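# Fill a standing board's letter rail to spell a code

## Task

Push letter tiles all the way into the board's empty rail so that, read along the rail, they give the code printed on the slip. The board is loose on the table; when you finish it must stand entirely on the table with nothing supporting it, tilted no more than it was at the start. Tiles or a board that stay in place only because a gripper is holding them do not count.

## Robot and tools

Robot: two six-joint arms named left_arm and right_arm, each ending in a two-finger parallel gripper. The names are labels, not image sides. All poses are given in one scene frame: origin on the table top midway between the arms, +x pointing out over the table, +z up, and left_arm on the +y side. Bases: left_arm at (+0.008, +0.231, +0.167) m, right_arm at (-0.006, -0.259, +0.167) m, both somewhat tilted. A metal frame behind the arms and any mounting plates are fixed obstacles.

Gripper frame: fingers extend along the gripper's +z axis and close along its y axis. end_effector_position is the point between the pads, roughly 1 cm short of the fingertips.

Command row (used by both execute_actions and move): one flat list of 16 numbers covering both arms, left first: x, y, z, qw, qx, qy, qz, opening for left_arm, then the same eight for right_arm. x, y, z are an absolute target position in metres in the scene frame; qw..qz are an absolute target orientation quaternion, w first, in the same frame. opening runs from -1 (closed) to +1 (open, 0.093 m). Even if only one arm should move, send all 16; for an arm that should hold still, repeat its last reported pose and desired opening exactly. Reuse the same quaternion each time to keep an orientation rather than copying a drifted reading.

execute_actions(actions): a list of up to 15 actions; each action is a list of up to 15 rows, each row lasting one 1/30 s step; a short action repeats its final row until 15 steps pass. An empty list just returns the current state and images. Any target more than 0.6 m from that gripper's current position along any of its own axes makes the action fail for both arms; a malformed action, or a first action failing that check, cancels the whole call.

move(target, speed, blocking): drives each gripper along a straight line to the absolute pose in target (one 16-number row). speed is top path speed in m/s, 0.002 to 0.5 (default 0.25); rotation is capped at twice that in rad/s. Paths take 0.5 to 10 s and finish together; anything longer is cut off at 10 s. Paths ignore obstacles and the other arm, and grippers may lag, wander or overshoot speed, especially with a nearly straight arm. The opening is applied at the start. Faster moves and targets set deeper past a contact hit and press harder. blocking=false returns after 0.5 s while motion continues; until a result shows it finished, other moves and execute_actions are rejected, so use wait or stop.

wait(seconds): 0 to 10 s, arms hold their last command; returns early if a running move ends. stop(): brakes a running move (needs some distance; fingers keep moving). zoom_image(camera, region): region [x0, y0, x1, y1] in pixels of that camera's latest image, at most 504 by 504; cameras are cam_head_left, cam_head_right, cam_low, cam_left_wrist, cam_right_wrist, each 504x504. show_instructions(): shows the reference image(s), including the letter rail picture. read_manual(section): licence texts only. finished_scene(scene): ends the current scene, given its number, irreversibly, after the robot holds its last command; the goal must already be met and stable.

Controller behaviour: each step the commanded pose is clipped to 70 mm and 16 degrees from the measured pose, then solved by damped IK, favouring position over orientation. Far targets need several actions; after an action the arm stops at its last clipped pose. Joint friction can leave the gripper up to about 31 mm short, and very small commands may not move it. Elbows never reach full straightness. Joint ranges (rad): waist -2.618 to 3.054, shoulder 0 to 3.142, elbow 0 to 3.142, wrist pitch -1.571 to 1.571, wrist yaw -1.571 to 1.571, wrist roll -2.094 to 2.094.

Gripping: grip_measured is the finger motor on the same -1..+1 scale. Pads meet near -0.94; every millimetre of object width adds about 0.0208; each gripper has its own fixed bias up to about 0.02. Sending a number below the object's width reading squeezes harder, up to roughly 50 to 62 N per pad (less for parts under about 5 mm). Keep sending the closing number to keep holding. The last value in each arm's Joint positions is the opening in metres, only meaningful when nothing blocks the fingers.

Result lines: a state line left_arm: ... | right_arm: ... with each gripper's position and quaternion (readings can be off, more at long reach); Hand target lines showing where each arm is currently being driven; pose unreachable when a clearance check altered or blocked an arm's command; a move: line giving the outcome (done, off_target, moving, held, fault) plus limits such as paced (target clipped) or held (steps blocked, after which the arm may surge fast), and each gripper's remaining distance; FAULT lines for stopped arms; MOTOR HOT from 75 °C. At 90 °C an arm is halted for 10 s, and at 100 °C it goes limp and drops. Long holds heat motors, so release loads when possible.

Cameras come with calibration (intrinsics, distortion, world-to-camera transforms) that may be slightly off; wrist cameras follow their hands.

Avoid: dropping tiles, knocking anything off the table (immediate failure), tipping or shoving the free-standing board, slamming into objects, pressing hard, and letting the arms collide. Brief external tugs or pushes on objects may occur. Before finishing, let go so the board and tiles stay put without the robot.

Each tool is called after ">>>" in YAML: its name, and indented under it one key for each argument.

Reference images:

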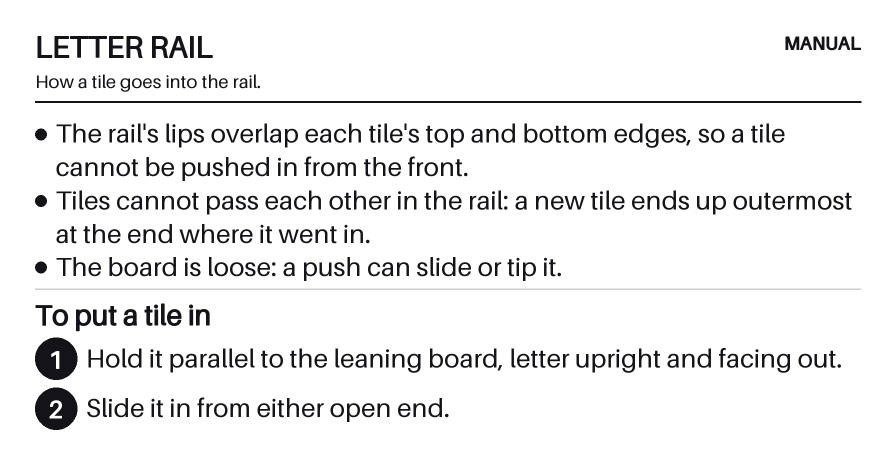

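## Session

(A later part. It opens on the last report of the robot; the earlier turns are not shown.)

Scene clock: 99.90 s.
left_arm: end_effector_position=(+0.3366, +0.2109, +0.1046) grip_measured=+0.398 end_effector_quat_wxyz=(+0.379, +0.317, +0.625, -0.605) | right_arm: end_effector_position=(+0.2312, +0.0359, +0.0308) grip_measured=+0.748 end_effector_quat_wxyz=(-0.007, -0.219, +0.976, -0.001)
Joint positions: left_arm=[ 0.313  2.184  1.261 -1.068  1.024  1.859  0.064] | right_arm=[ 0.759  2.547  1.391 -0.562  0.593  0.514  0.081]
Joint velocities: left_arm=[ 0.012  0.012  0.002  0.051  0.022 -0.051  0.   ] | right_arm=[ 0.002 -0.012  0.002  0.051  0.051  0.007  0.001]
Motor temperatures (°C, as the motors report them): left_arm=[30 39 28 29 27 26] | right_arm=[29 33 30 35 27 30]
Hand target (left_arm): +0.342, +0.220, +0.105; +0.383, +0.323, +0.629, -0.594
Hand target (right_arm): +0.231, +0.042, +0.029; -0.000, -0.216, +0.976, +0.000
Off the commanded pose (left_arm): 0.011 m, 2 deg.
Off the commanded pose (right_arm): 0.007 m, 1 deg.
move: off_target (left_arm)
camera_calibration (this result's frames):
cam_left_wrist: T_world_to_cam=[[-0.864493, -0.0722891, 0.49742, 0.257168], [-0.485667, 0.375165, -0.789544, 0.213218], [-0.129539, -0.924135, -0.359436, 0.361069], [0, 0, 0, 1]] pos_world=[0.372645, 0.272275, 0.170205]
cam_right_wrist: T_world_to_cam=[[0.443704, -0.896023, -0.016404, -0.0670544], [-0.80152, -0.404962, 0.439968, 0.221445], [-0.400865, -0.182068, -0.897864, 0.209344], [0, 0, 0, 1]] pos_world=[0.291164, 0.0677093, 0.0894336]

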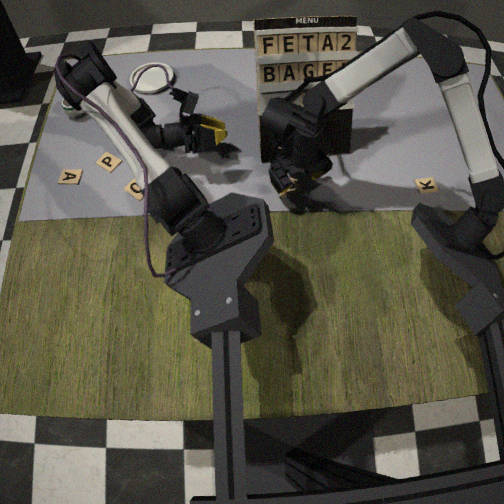

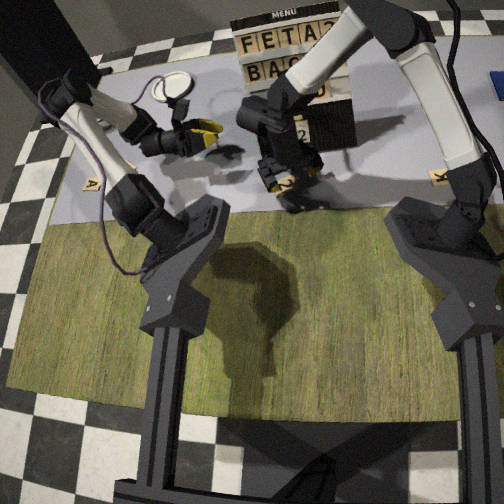

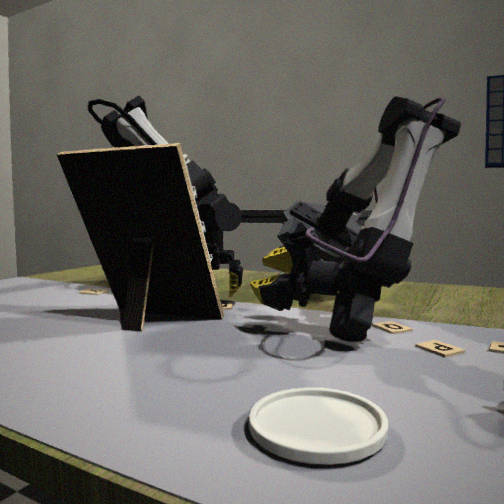

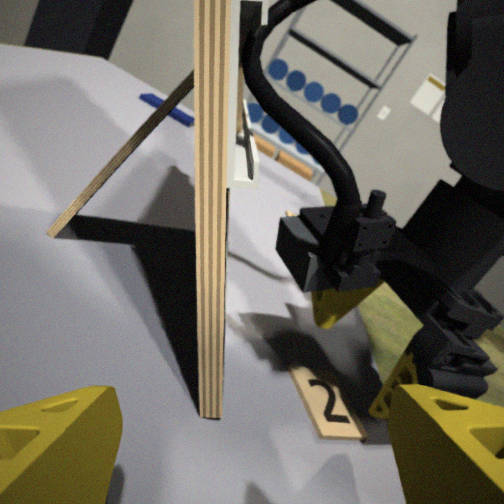

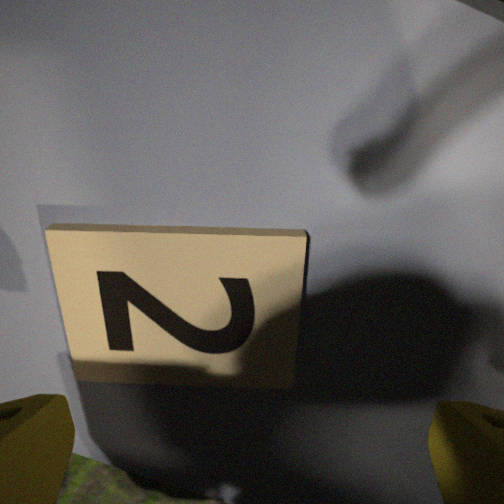

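>>> move:
  target: [0.342,0.24,0.105,0.383,0.323,0.629,-0.594,0.4,0.231,0.066,0.025,0,-0.216,0.976,0,0.75]
  speed: 0.08

>>> move:
  target: [0.342,0.24,0.105,0.383,0.323,0.629,-0.594,0.4,0.231,0.064,0,0,-0.216,0.976,0,0.75]
  speed: 0.06

>>> move:
  target: [0.342,0.24,0.105,0.383,0.323,0.629,-0.594,0.4,0.231,0.062,0.002,0,-0.216,0.976,0,0.05]

>>> move:
  target: [0.342,0.24,0.105,0.383,0.323,0.629,-0.594,0.4,0.225,0.04,0.05,0,-0.216,0.976,0,0.05]
  speed: 0.15

Scene clock: 101.50 s.
left_arm: end_effector_position=(+0.3404, +0.2347, +0.1063) grip_measured=+0.398 end_effector_quat_wxyz=(+0.385, +0.319, +0.627, -0.598) | right_arm: end_effector_position=(+0.2358, +0.0640, +0.0284) grip_measured=+0.748 end_effector_quat_wxyz=(+0.004, -0.212, +0.977, +0.006)
Joint positions: left_arm=[ 0.363  2.184  1.33  -1.182  1.006  1.935  0.064] | right_arm=[ 0.782  2.628  1.512 -0.588  0.593  0.54   0.081]
Joint velocities: left_arm=[-0.007 -0.002 -0.002 -0.066  0.007 -0.007  0.001] | right_arm=[ 0.002  0.002  0.017 -0.022  0.037  0.007  0.001]
Motor temperatures (°C, as the motors report them): left_arm=[30 39 28 29 27 26] | right_arm=[29 33 30 34 27 30]
Hand target (left_arm): +0.342, +0.240, +0.105; +0.383, +0.323, +0.630, -0.594
Hand target (right_arm): +0.231, +0.066, +0.025; +0.000, -0.216, +0.976, +0.000
Off the commanded pose (left_arm): 0.006 m, 1 deg.
Off the commanded pose (right_arm): 0.006 m, 1 deg.
move: done
camera_calibration (this result's frames):
cam_left_wrist: T_world_to_cam=[[-0.869458, -0.0871012, 0.486268, 0.26774], [-0.480539, 0.377405, -0.791611, 0.205395], [-0.11457, -0.921943, -0.369993, 0.379623], [0, 0, 0, 1]] pos_world=[0.374983, 0.295794, 0.172857]
cam_right_wrist: T_world_to_cam=[[0.431175, -0.901911, -0.0253855, -0.040392], [-0.814457, -0.401165, 0.419198, 0.240979], [-0.388263, -0.160072, -0.90754, 0.210038], [0, 0, 0, 1]] pos_world=[0.295233, 0.0938636, 0.0885747]

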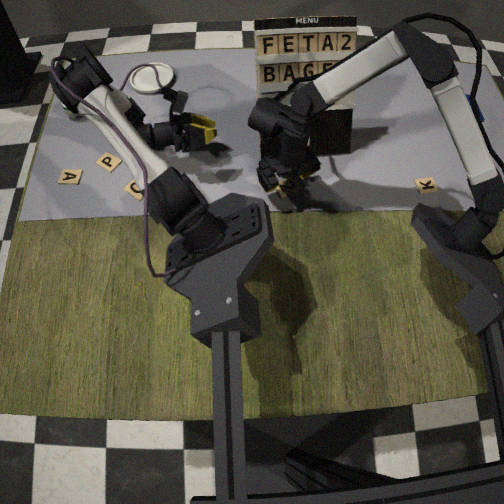

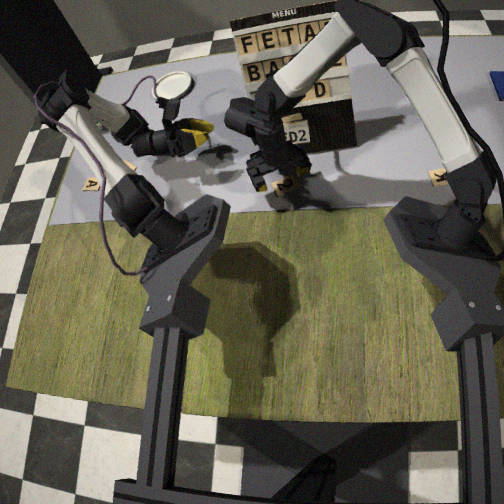

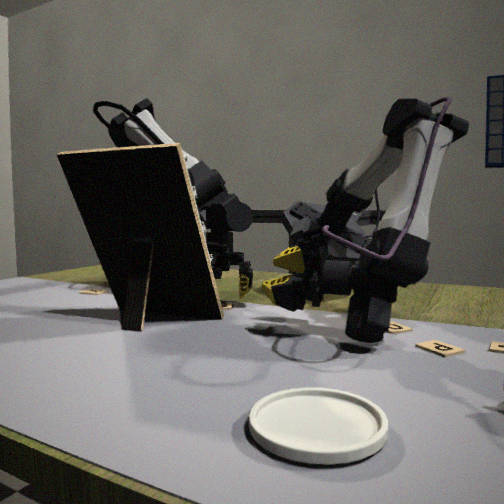

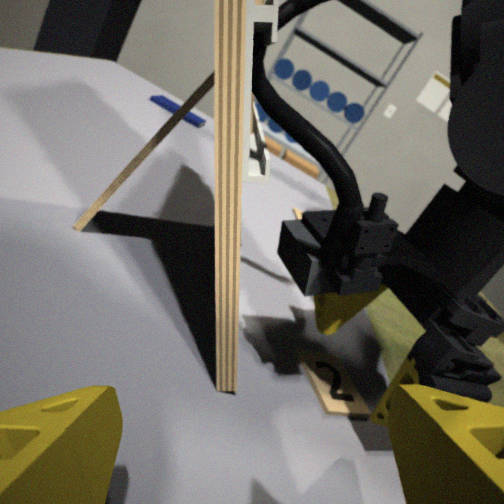

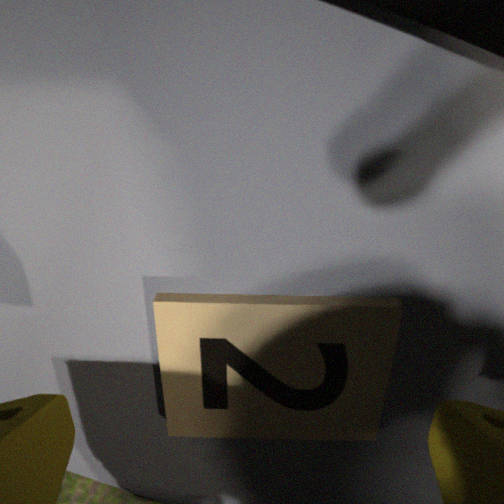

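Scene clock: 102.33 s.
left_arm: end_effector_position=(+0.3399, +0.2346, +0.1066) grip_measured=+0.398 end_effector_quat_wxyz=(+0.384, +0.320, +0.626, -0.598) | right_arm: end_effector_position=(+0.2312, +0.0663, +0.0095) grip_measured=+0.748 end_effector_quat_wxyz=(+0.002, -0.217, +0.976, +0.006)
Joint positions: left_arm=[ 0.363  2.184  1.33  -1.185  1.005  1.938  0.064] | right_arm=[ 0.765  2.674  1.512 -0.534  0.593  0.512  0.081]
Joint velocities: left_arm=[-0.002 -0.027  0.002 -0.066 -0.037  0.051 -0.001] | right_arm=[-0.012  0.002 -0.017  0.007 -0.007 -0.022  0.   ]
Motor temperatures (°C, as the motors report them): left_arm=[30 39 28 29 27 26] | right_arm=[29 33 30 34 27 30]
Hand target (left_arm): +0.342, +0.240, +0.105; +0.383, +0.323, +0.629, -0.594
Hand target (right_arm): +0.231, +0.064, +0.000; -0.000, -0.216, +0.976, +0.000
Off the commanded pose (left_arm): 0.006 m, 1 deg.
Off the commanded pose (right_arm): 0.010 m, 1 deg.
move: done
camera_calibration (this result's frames):
cam_left_wrist: T_world_to_cam=[[-0.869752, -0.084987, 0.486115, 0.266766], [-0.479573, 0.377834, -0.791992, 0.205036], [-0.116362, -0.921964, -0.36938, 0.380189], [0, 0, 0, 1]] pos_world=[0.37459, 0.295722, 0.173142]
cam_right_wrist: T_world_to_cam=[[0.440268, -0.897497, -0.0257612, -0.039176], [-0.808914, -0.408938, 0.422408, 0.245305], [-0.389644, -0.165134, -0.90604, 0.192123], [0, 0, 0, 1]] pos_world=[0.290538, 0.09688, 0.0694436]

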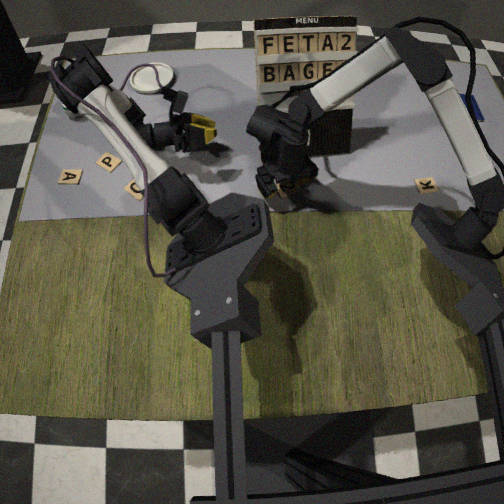

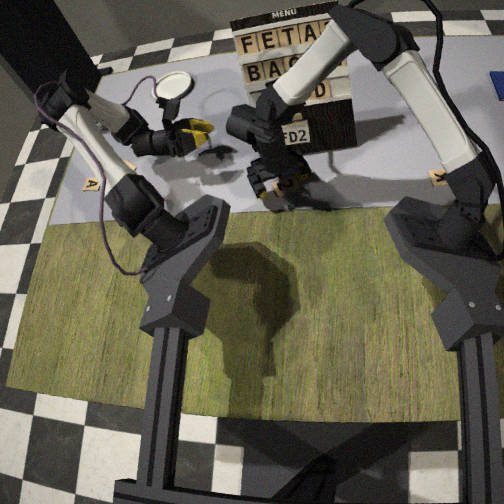

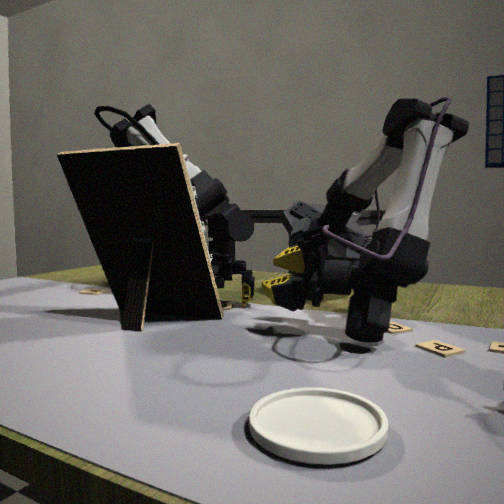

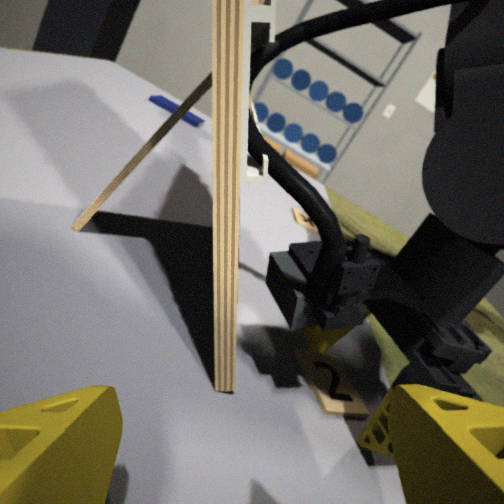

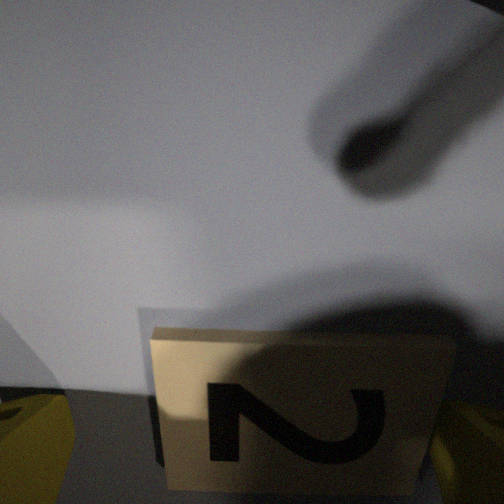

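Scene clock: 103.03 s.
left_arm: end_effector_position=(+0.3399, +0.2346, +0.1067) grip_measured=+0.398 end_effector_quat_wxyz=(+0.384, +0.319, +0.626, -0.598) | right_arm: end_effector_position=(+0.2314, +0.0666, +0.0095) grip_measured=+0.093 end_effector_quat_wxyz=(+0.002, -0.216, +0.976, +0.006)
Joint positions: left_arm=[ 0.363  2.184  1.33  -1.186  1.005  1.938  0.064] | right_arm=[ 0.765  2.674  1.512 -0.533  0.593  0.511  0.05 ]
Joint velocities: left_arm=[-0.007  0.002 -0.007  0.007  0.007 -0.081  0.001] | right_arm=[ 0.007  0.007 -0.012  0.007 -0.037  0.051 -0.   ]
Motor temperatures (°C, as the motors report them): left_arm=[30 39 28 29 27 26] | right_arm=[29 34 30 34 27 30]
Hand target (left_arm): +0.342, +0.240, +0.105; +0.383, +0.323, +0.629, -0.594
Hand target (right_arm): +0.231, +0.062, +0.002; -0.000, -0.216, +0.976, -0.000
Off the commanded pose (left_arm): 0.006 m, 1 deg.
Off the commanded pose (right_arm): 0.009 m, 1 deg.
move: done
camera_calibration (this result's frames):
cam_left_wrist: T_world_to_cam=[[-0.86948, -0.0845731, 0.486675, 0.266401], [-0.479954, 0.377658, -0.791845, 0.205234], [-0.116828, -0.922075, -0.368958, 0.380349], [0, 0, 0, 1]] pos_world=[0.374568, 0.295732, 0.173196]
cam_right_wrist: T_world_to_cam=[[0.4402, -0.897513, -0.0263594, -0.0389995], [-0.809265, -0.409293, 0.421391, 0.24568], [-0.388992, -0.164164, -0.906496, 0.192033], [0, 0, 0, 1]] pos_world=[0.290687, 0.0970774, 0.0695224]

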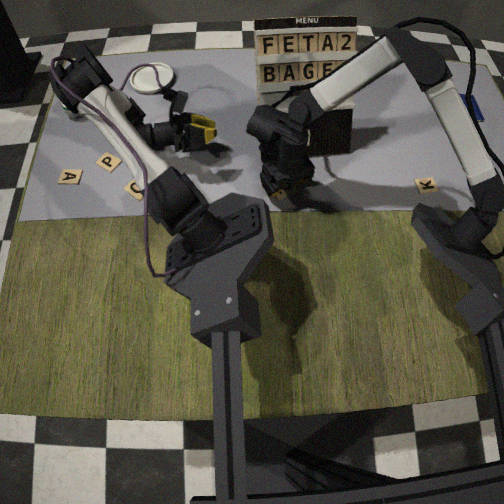

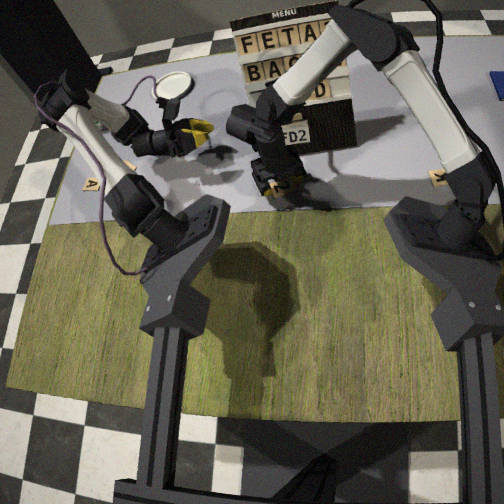

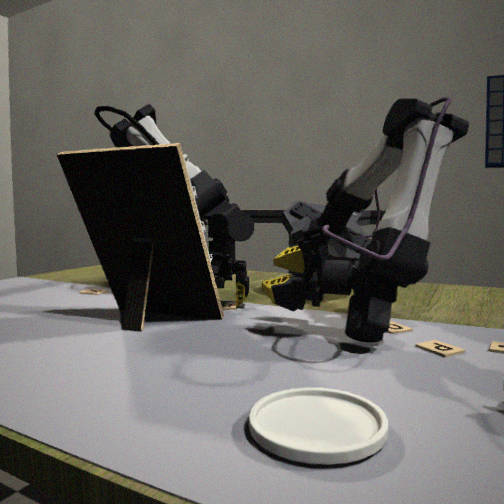

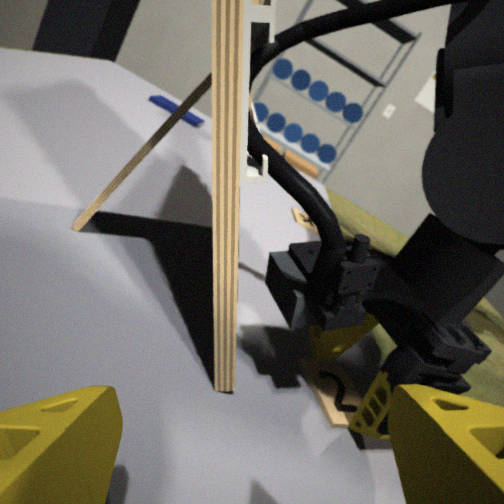

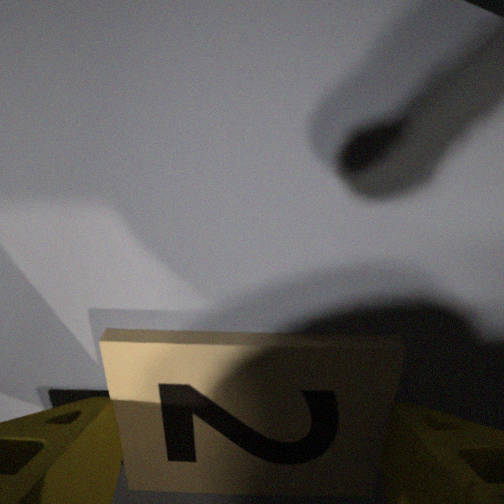

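Scene clock: 103.90 s.
left_arm: end_effector_position=(+0.3399, +0.2346, +0.1067) grip_measured=+0.398 end_effector_quat_wxyz=(+0.384, +0.319, +0.626, -0.598) | right_arm: end_effector_position=(+0.2322, +0.0470, +0.0496) grip_measured=+0.093 end_effector_quat_wxyz=(+0.006, -0.210, +0.978, +0.007)
Joint positions: left_arm=[ 0.363  2.184  1.33  -1.186  1.005  1.938  0.064] | right_arm=[ 0.8    2.528  1.417 -0.599  0.593  0.56   0.05 ]
Joint velocities: left_arm=[ 0.007 -0.002  0.007  0.022 -0.066 -0.007 -0.   ] | right_arm=[ 0.002 -0.017 -0.012 -0.051 -0.022  0.066 -0.   ]
Motor temperatures (°C, as the motors report them): left_arm=[30 39 28 29 27 26] | right_arm=[29 34 30 34 27 30]
Hand target (left_arm): +0.342, +0.240, +0.105; +0.383, +0.323, +0.629, -0.594
Hand target (right_arm): +0.226, +0.041, +0.050; +0.000, -0.216, +0.976, -0.000
Off the commanded pose (left_arm): 0.006 m, 1 deg.
Off the commanded pose (right_arm): 0.010 m, 1 deg.
move: done
camera_calibration (this result's frames):
cam_left_wrist: T_world_to_cam=[[-0.869664, -0.0845952, 0.486342, 0.266504], [-0.479655, 0.377686, -0.792012, 0.205144], [-0.116684, -0.922061, -0.369037, 0.380305], [0, 0, 0, 1]] pos_world=[0.374543, 0.29573, 0.173211]
cam_right_wrist: T_world_to_cam=[[0.429091, -0.902895, -0.0257083, -0.053069], [-0.817329, -0.400228, 0.414476, 0.223203], [-0.384517, -0.156836, -0.909697, 0.224202], [0, 0, 0, 1]] pos_world=[0.291412, 0.0765795, 0.11008]

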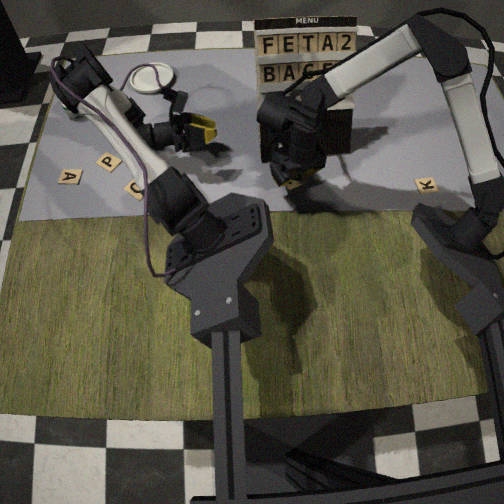

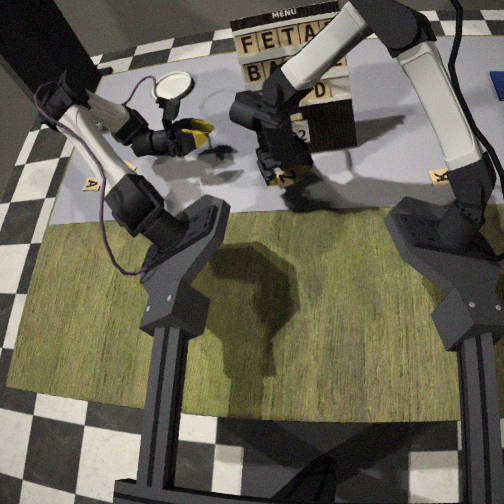

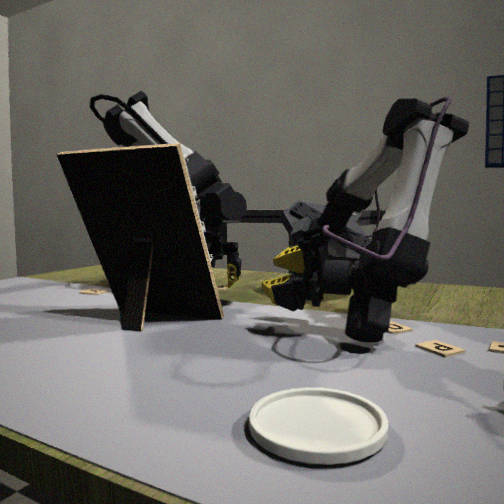

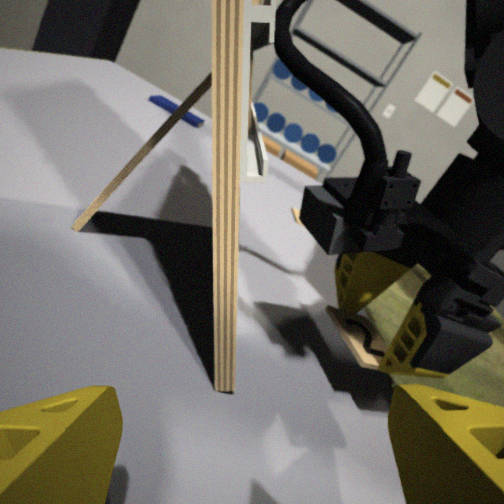

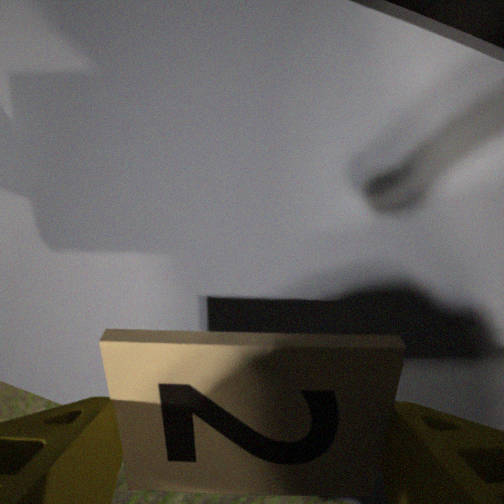

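>>> move:
  target: [0.342,0.2,0.105,0.383,0.323,0.629,-0.594,0.4,0.25,-0.13,0.035,0,-0.819,0.574,0,0.05]
  speed: 0.35

>>> move:
  target: [0.342,0.2,0.105,0.383,0.323,0.629,-0.594,0.4,0.25,-0.13,0,0,-0.819,0.574,0,0.05]
  speed: 0.06

>>> execute_actions:
  actions:
    - [[0.342,0.2,0.105,0.383,0.323,0.629,-0.594,0.4,0.25,-0.13,0.005,0,-0.819,0.574,0,0.75]]
    - [[0.342,0.2,0.105,0.383,0.323,0.629,-0.594,0.4,0.25,-0.13,0.035,0,-0.819,0.574,0,0.75]]

>>> move:
  target: [0.342,0.2,0.105,0.383,0.323,0.629,-0.594,0.4,0.25,-0.135,0.04,0,-0.174,0.985,0,0.75]
  speed: 0.5

>>> move:
  target: [0.342,0.2,0.105,0.383,0.323,0.629,-0.594,0.4,0.254,-0.142,0.025,0,0.574,0.819,0,0.75]
  speed: 0.5

Scene clock: 107.00 s.
left_arm: end_effector_position=(+0.3413, +0.2012, +0.1010) grip_measured=+0.398 end_effector_quat_wxyz=(+0.376, +0.320, +0.629, -0.600) | right_arm: end_effector_position=(+0.2507, -0.1257, +0.0370) grip_measured=+0.093 end_effector_quat_wxyz=(+0.002, +0.821, -0.571, +0.002)
Joint positions: left_arm=[ 0.284  2.184  1.247 -0.99   1.024  1.793  0.064] | right_arm=[ 0.451  2.02   0.815 -0.288  0.614 -1.351  0.05 ]
Joint velocities: left_arm=[ 0.012 -0.002 -0.022 -0.037 -0.022  0.022 -0.   ] | right_arm=[-0.007  0.002  0.002  0.022  0.051 -0.007  0.001]
Motor temperatures (°C, as the motors report them): left_arm=[30 39 28 29 27 26] | right_arm=[29 35 30 34 27 30]
Hand target (left_arm): +0.342, +0.200, +0.105; +0.383, +0.323, +0.628, -0.595
Hand target (right_arm): +0.250, -0.130, +0.037; +0.001, +0.819, -0.574, -0.000
Off the commanded pose (left_arm): 0.004 m, 1 deg.
Off the commanded pose (right_arm): 0.005 m, 1 deg.
move: done
camera_calibration (this result's frames):
cam_left_wrist: T_world_to_cam=[[-0.86444, -0.0790692, 0.496479, 0.263764], [-0.485471, 0.387868, -0.783502, 0.213058], [-0.130617, -0.918317, -0.373675, 0.351998], [0, 0, 0, 1]] pos_world=[0.377418, 0.261463, 0.167511]
cam_right_wrist: T_world_to_cam=[[0.93028, 0.366462, -0.0168727, -0.18368], [0.336975, -0.835436, 0.43416, -0.170362], [0.145007, -0.409576, -0.900678, 0.0279857], [0, 0, 0, 1]] pos_world=[0.224223, -0.0635522, 0.0960711]

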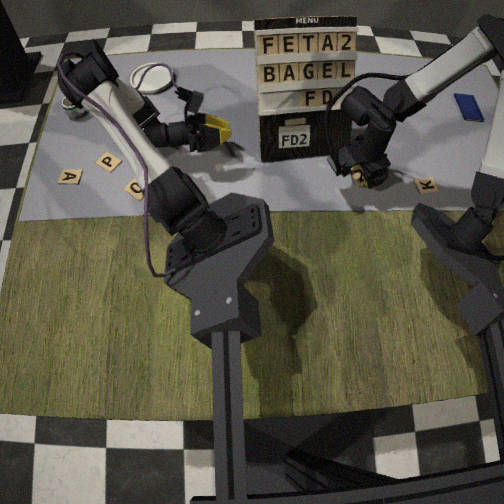

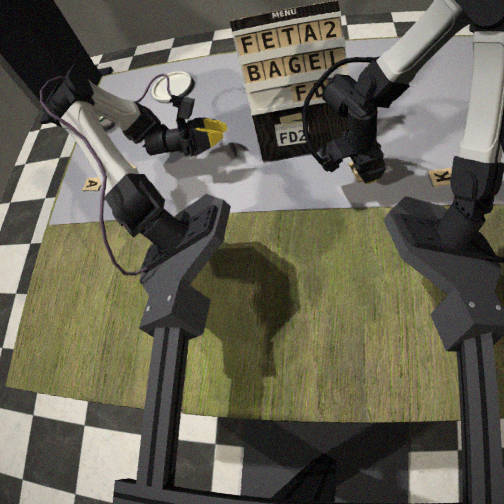

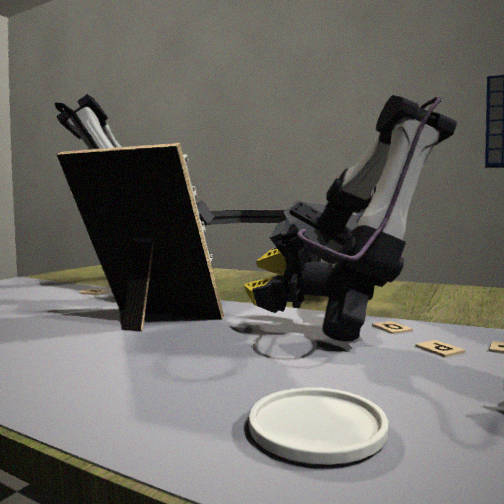

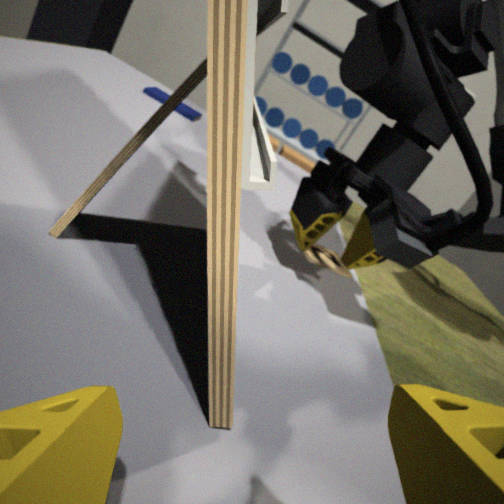

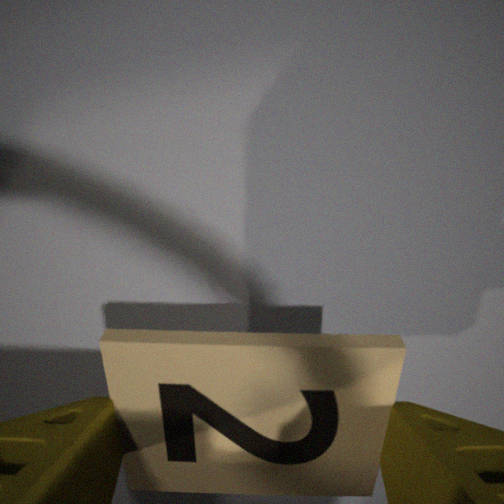

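Scene clock: 107.90 s.
left_arm: end_effector_position=(+0.3417, +0.2012, +0.1006) grip_measured=+0.398 end_effector_quat_wxyz=(+0.376, +0.320, +0.630, -0.600) | right_arm: end_effector_position=(+0.2568, -0.1294, +0.0094) grip_measured=+0.093 end_effector_quat_wxyz=(-0.003, +0.818, -0.576, +0.006)
Joint positions: left_arm=[ 0.284  2.184  1.247 -0.987  1.024  1.79   0.064] | right_arm=[ 0.38   2.09   0.801 -0.139  0.609 -1.436  0.05 ]
Joint velocities: left_arm=[ 0.002 -0.022  0.017 -0.051 -0.066 -0.007 -0.001] | right_arm=[-0.007 -0.002 -0.007  0.007  0.007 -0.007 -0.   ]
Motor temperatures (°C, as the motors report them): left_arm=[30 39 28 29 27 26] | right_arm=[29 35 30 34 27 30]
Hand target (left_arm): +0.342, +0.200, +0.105; +0.383, +0.323, +0.629, -0.595
Hand target (right_arm): +0.249, -0.131, +0.000; +0.000, +0.819, -0.574, -0.000
Off the commanded pose (left_arm): 0.005 m, 1 deg.
Off the commanded pose (right_arm): 0.012 m, 1 deg.
move: off_target (right_arm)
camera_calibration (this result's frames):
cam_left_wrist: T_world_to_cam=[[-0.86441, -0.0808085, 0.496252, 0.264665], [-0.485858, 0.388218, -0.783089, 0.21296], [-0.129374, -0.918018, -0.374841, 0.351571], [0, 0, 0, 1]] pos_world=[0.377731, 0.261461, 0.167209]
cam_right_wrist: T_world_to_cam=[[0.934613, 0.355647, -0.00376602, -0.191131], [0.321779, -0.841005, 0.434936, -0.160341], [0.151516, -0.407708, -0.900454, -0.000728894], [0, 0, 0, 1]] pos_world=[0.230338, -0.0671695, 0.0683619]

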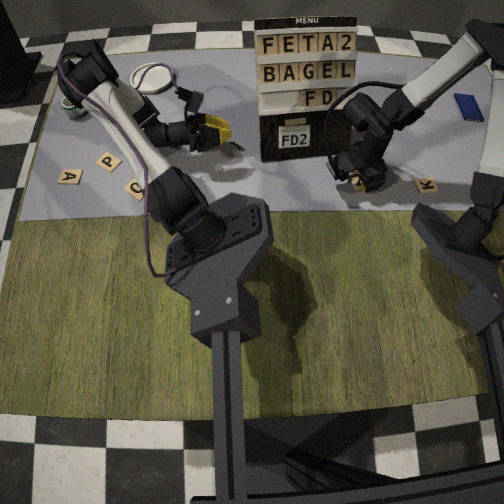

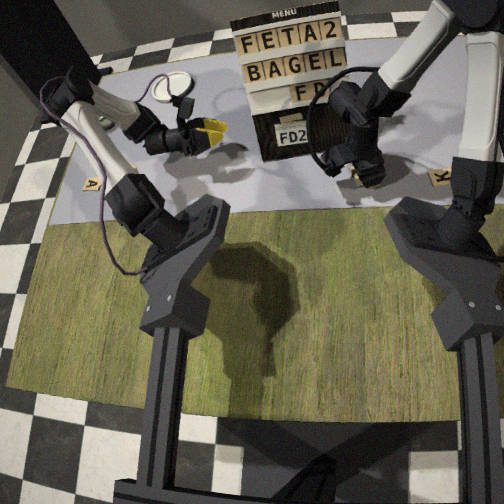

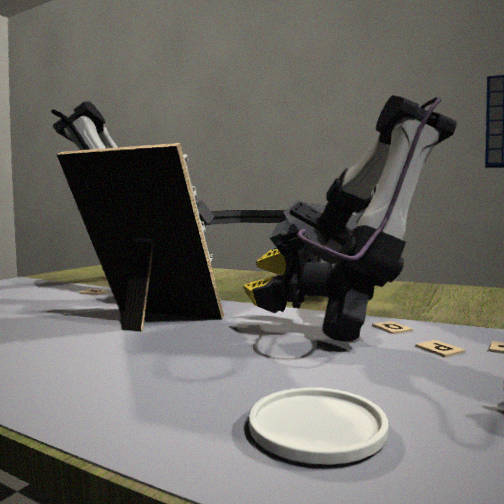

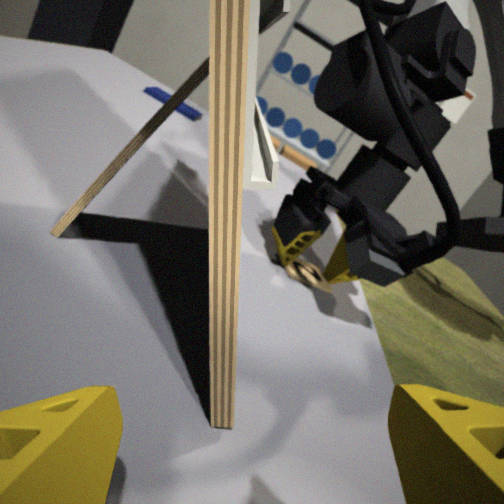

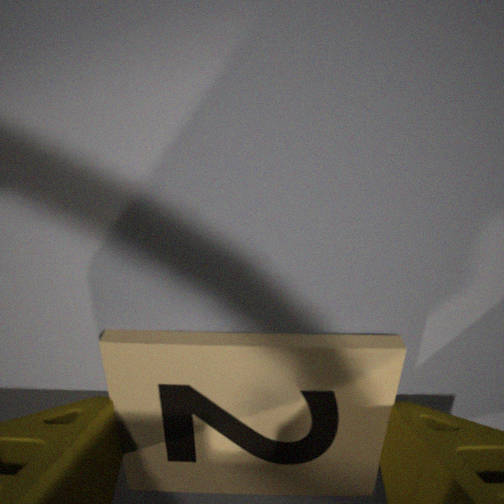

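Scene clock: 108.90 s.
left_arm: end_effector_position=(+0.3418, +0.2012, +0.1006) grip_measured=+0.398 end_effector_quat_wxyz=(+0.376, +0.320, +0.630, -0.600) | right_arm: end_effector_position=(+0.2527, -0.1290, +0.0323) grip_measured=+0.747 end_effector_quat_wxyz=(-0.002, +0.819, -0.574, +0.002)
Joint positions: left_arm=[ 0.284  2.184  1.247 -0.986  1.024  1.789  0.064] | right_arm=[ 0.429  2.019  0.799 -0.249  0.609 -1.376  0.081]
Joint velocities: left_arm=[-0.012 -0.017  0.002 -0.007  0.007  0.022 -0.   ] | right_arm=[ 0.002  0.002 -0.017  0.007  0.081  0.066  0.   ]
Motor temperatures (°C, as the motors report them): left_arm=[30 40 28 29 27 26] | right_arm=[29 35 30 34 27 30]
Hand target (left_arm): +0.342, +0.200, +0.105; +0.383, +0.323, +0.629, -0.595
Hand target (right_arm): +0.250, -0.130, +0.035; -0.000, +0.819, -0.574, +0.000
Off the commanded pose (left_arm): 0.005 m, 1 deg.
Off the commanded pose (right_arm): 0.004 m, 0 deg.
camera_calibration (this result's frames):
cam_left_wrist: T_world_to_cam=[[-0.864176, -0.0809801, 0.496631, 0.264641], [-0.486265, 0.388224, -0.782834, 0.213058], [-0.12941, -0.918, -0.374871, 0.351577], [0, 0, 0, 1]] pos_world=[0.377797, 0.261464, 0.167156]
cam_right_wrist: T_world_to_cam=[[0.933533, 0.358371, -0.00930679, -0.186531], [0.327377, -0.841641, 0.429494, -0.169911], [0.146085, -0.403994, -0.903022, 0.022583], [0, 0, 0, 1]] pos_world=[0.226458, -0.0670334, 0.0916326]

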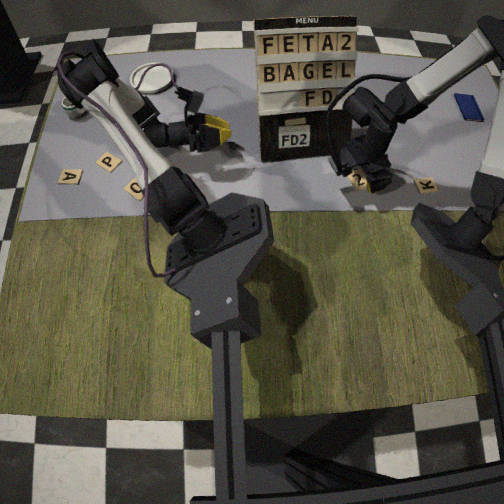

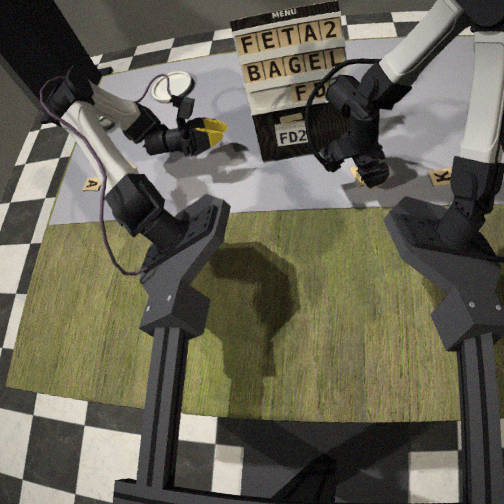

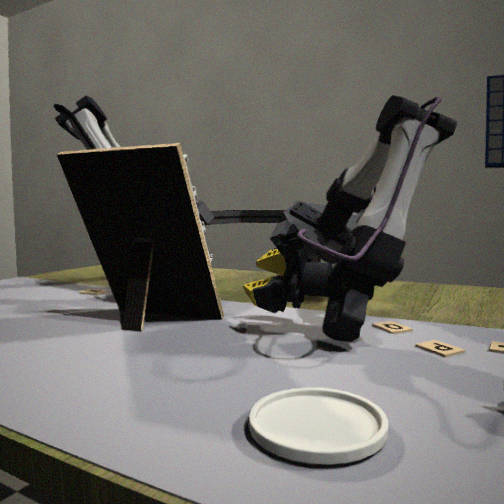

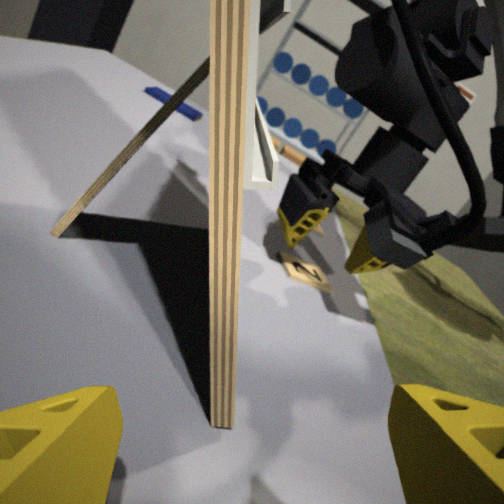

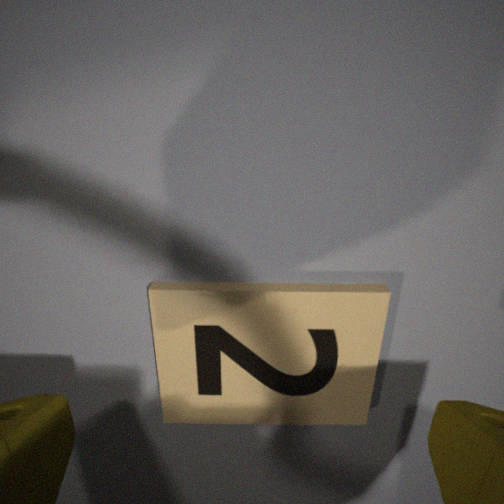

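Scene clock: 111.20 s.
left_arm: end_effector_position=(+0.3418, +0.2012, +0.1006) grip_measured=+0.398 end_effector_quat_wxyz=(+0.376, +0.320, +0.630, -0.599) | right_arm: end_effector_position=(+0.2553, -0.1322, +0.0382) grip_measured=+0.747 end_effector_quat_wxyz=(+0.004, -0.174, +0.985, +0.000)
Joint positions: left_arm=[ 0.284  2.184  1.247 -0.986  1.024  1.789  0.064] | right_arm=[ 0.429  1.991  0.799 -0.273  0.609  0.191  0.081]
Joint velocities: left_arm=[ 0.002 -0.012 -0.012 -0.066 -0.007  0.022  0.   ] | right_arm=[-0.002 -0.007 -0.017  0.022  0.051  0.051  0.   ]
Motor temperatures (°C, as the motors report them): left_arm=[30 40 28 29 27 26] | right_arm=[29 35 30 33 27 30]
Hand target (left_arm): +0.342, +0.200, +0.105; +0.383, +0.323, +0.629, -0.595
Hand target (right_arm): +0.250, -0.135, +0.040; +0.000, -0.174, +0.985, -0.000
Off the commanded pose (left_arm): 0.005 m, 1 deg.
Off the commanded pose (right_arm): 0.006 m, 1 deg.
move: done
camera_calibration (this result's frames):
cam_left_wrist: T_world_to_cam=[[-0.864319, -0.0811873, 0.496348, 0.26482], [-0.486077, 0.388283, -0.782921, 0.212978], [-0.12916, -0.917957, -0.375063, 0.351496], [0, 0, 0, 1]] pos_world=[0.377812, 0.261462, 0.167135]
cam_right_wrist: T_world_to_cam=[[0.360821, -0.932525, -0.0143222, -0.211936], [-0.844151, -0.333078, 0.420081, 0.190649], [-0.396507, -0.139484, -0.907373, 0.199848], [0, 0, 0, 1]] pos_world=[0.316649, -0.106259, 0.0982127]

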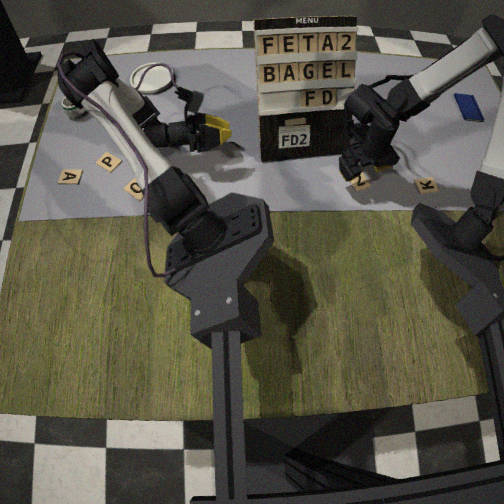

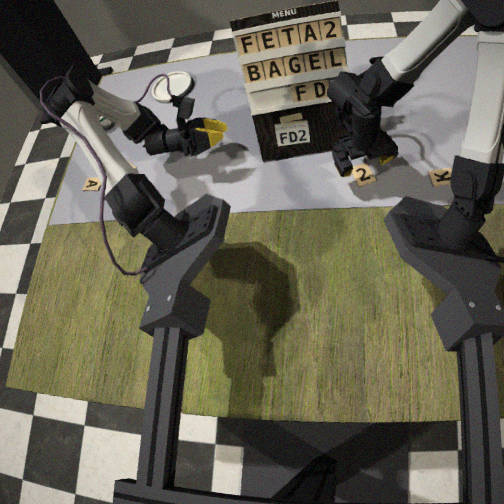

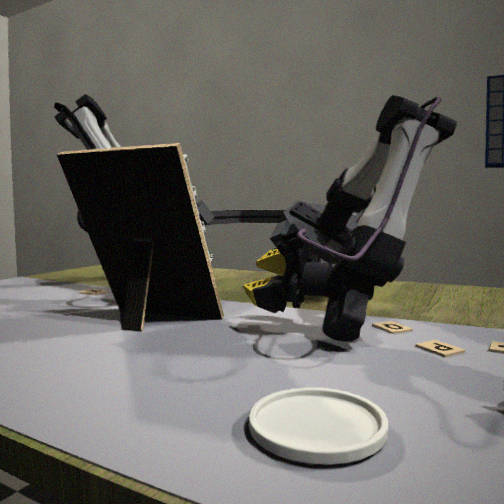

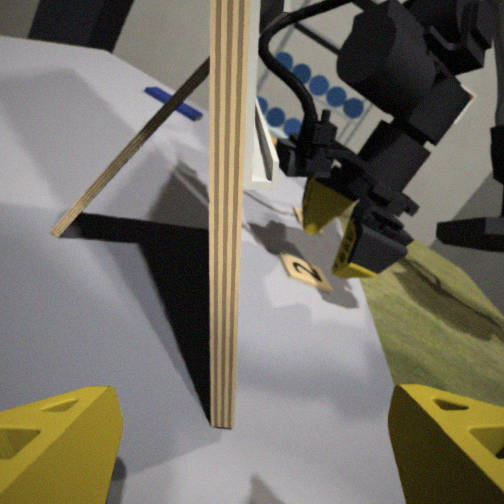

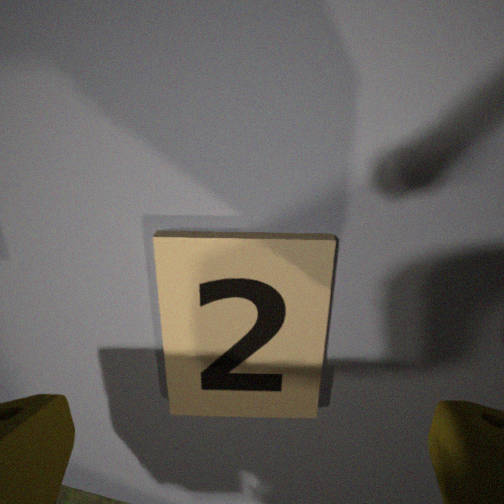

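Scene clock: 113.53 s.
left_arm: end_effector_position=(+0.3418, +0.2012, +0.1006) grip_measured=+0.398 end_effector_quat_wxyz=(+0.376, +0.320, +0.630, -0.599) | right_arm: end_effector_position=(+0.2607, -0.1377, +0.0308) grip_measured=+0.748 end_effector_quat_wxyz=(+0.005, +0.570, +0.822, +0.009)
Joint positions: left_arm=[ 0.284  2.184  1.247 -0.986  1.024  1.789  0.064] | right_arm=[ 0.392  1.991  0.785 -0.218  0.603  1.699  0.081]
Joint velocities: left_arm=[-0.002  0.002  0.002 -0.051 -0.037  0.037  0.   ] | right_arm=[ 0.007  0.017  0.007  0.022 -0.095  0.022 -0.   ]
Motor temperatures (°C, as the motors report them): left_arm=[30 40 28 29 27 26] | right_arm=[29 35 29 33 27 30]
Hand target (left_arm): +0.342, +0.200, +0.105; +0.383, +0.323, +0.629, -0.595
Hand target (right_arm): +0.254, -0.142, +0.025; +0.000, +0.574, +0.819, -0.000
Off the commanded pose (left_arm): 0.005 m, 1 deg.
Off the commanded pose (right_arm): 0.010 m, 1 deg.
move: done
camera_calibration (this result's frames):
cam_left_wrist: T_world_to_cam=[[-0.864319, -0.0811873, 0.496348, 0.26482], [-0.486077, 0.388283, -0.782921, 0.212978], [-0.12916, -0.917957, -0.375063, 0.351496], [0, 0, 0, 1]] pos_world=[0.377812, 0.261462, 0.167135]
cam_right_wrist: T_world_to_cam=[[-0.928885, -0.36858, -0.0363492, 0.195368], [-0.347532, 0.833475, 0.429582, 0.227346], [-0.128039, 0.411665, -0.902296, 0.20029], [0, 0, 0, 1]] pos_world=[0.28613, -0.19993, 0.0901584]

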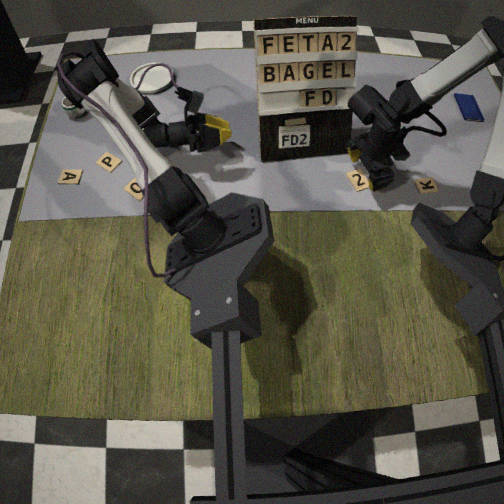

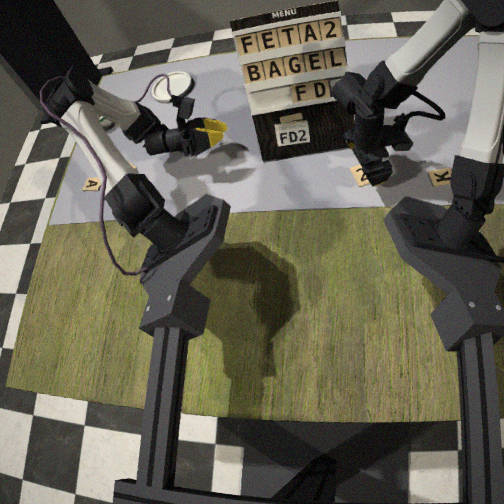

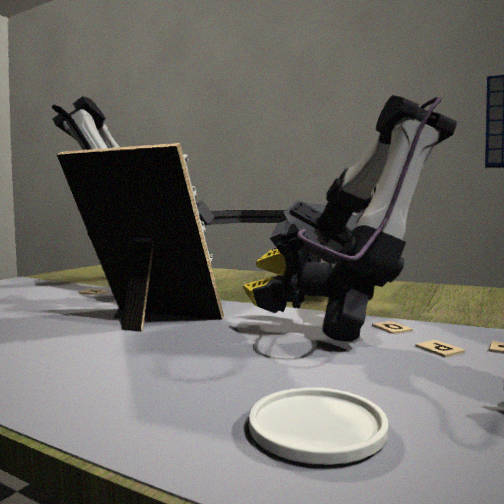

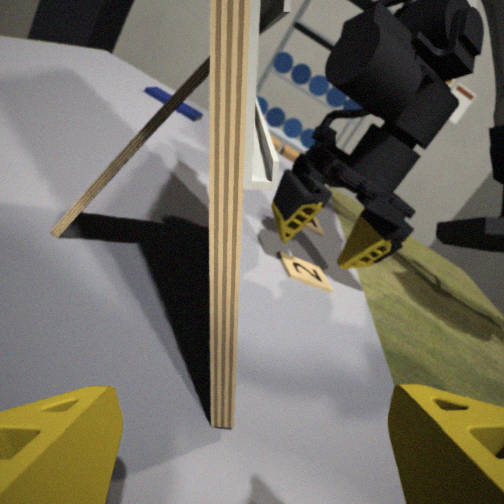

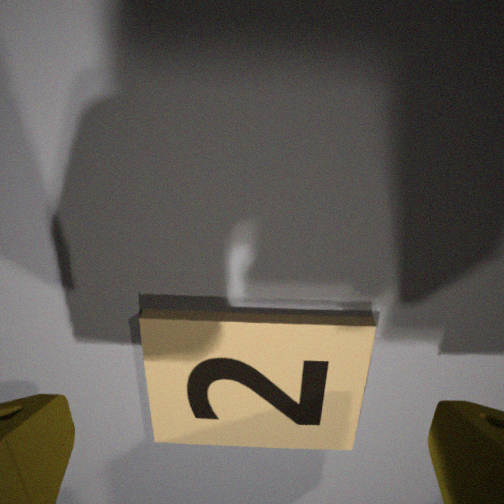

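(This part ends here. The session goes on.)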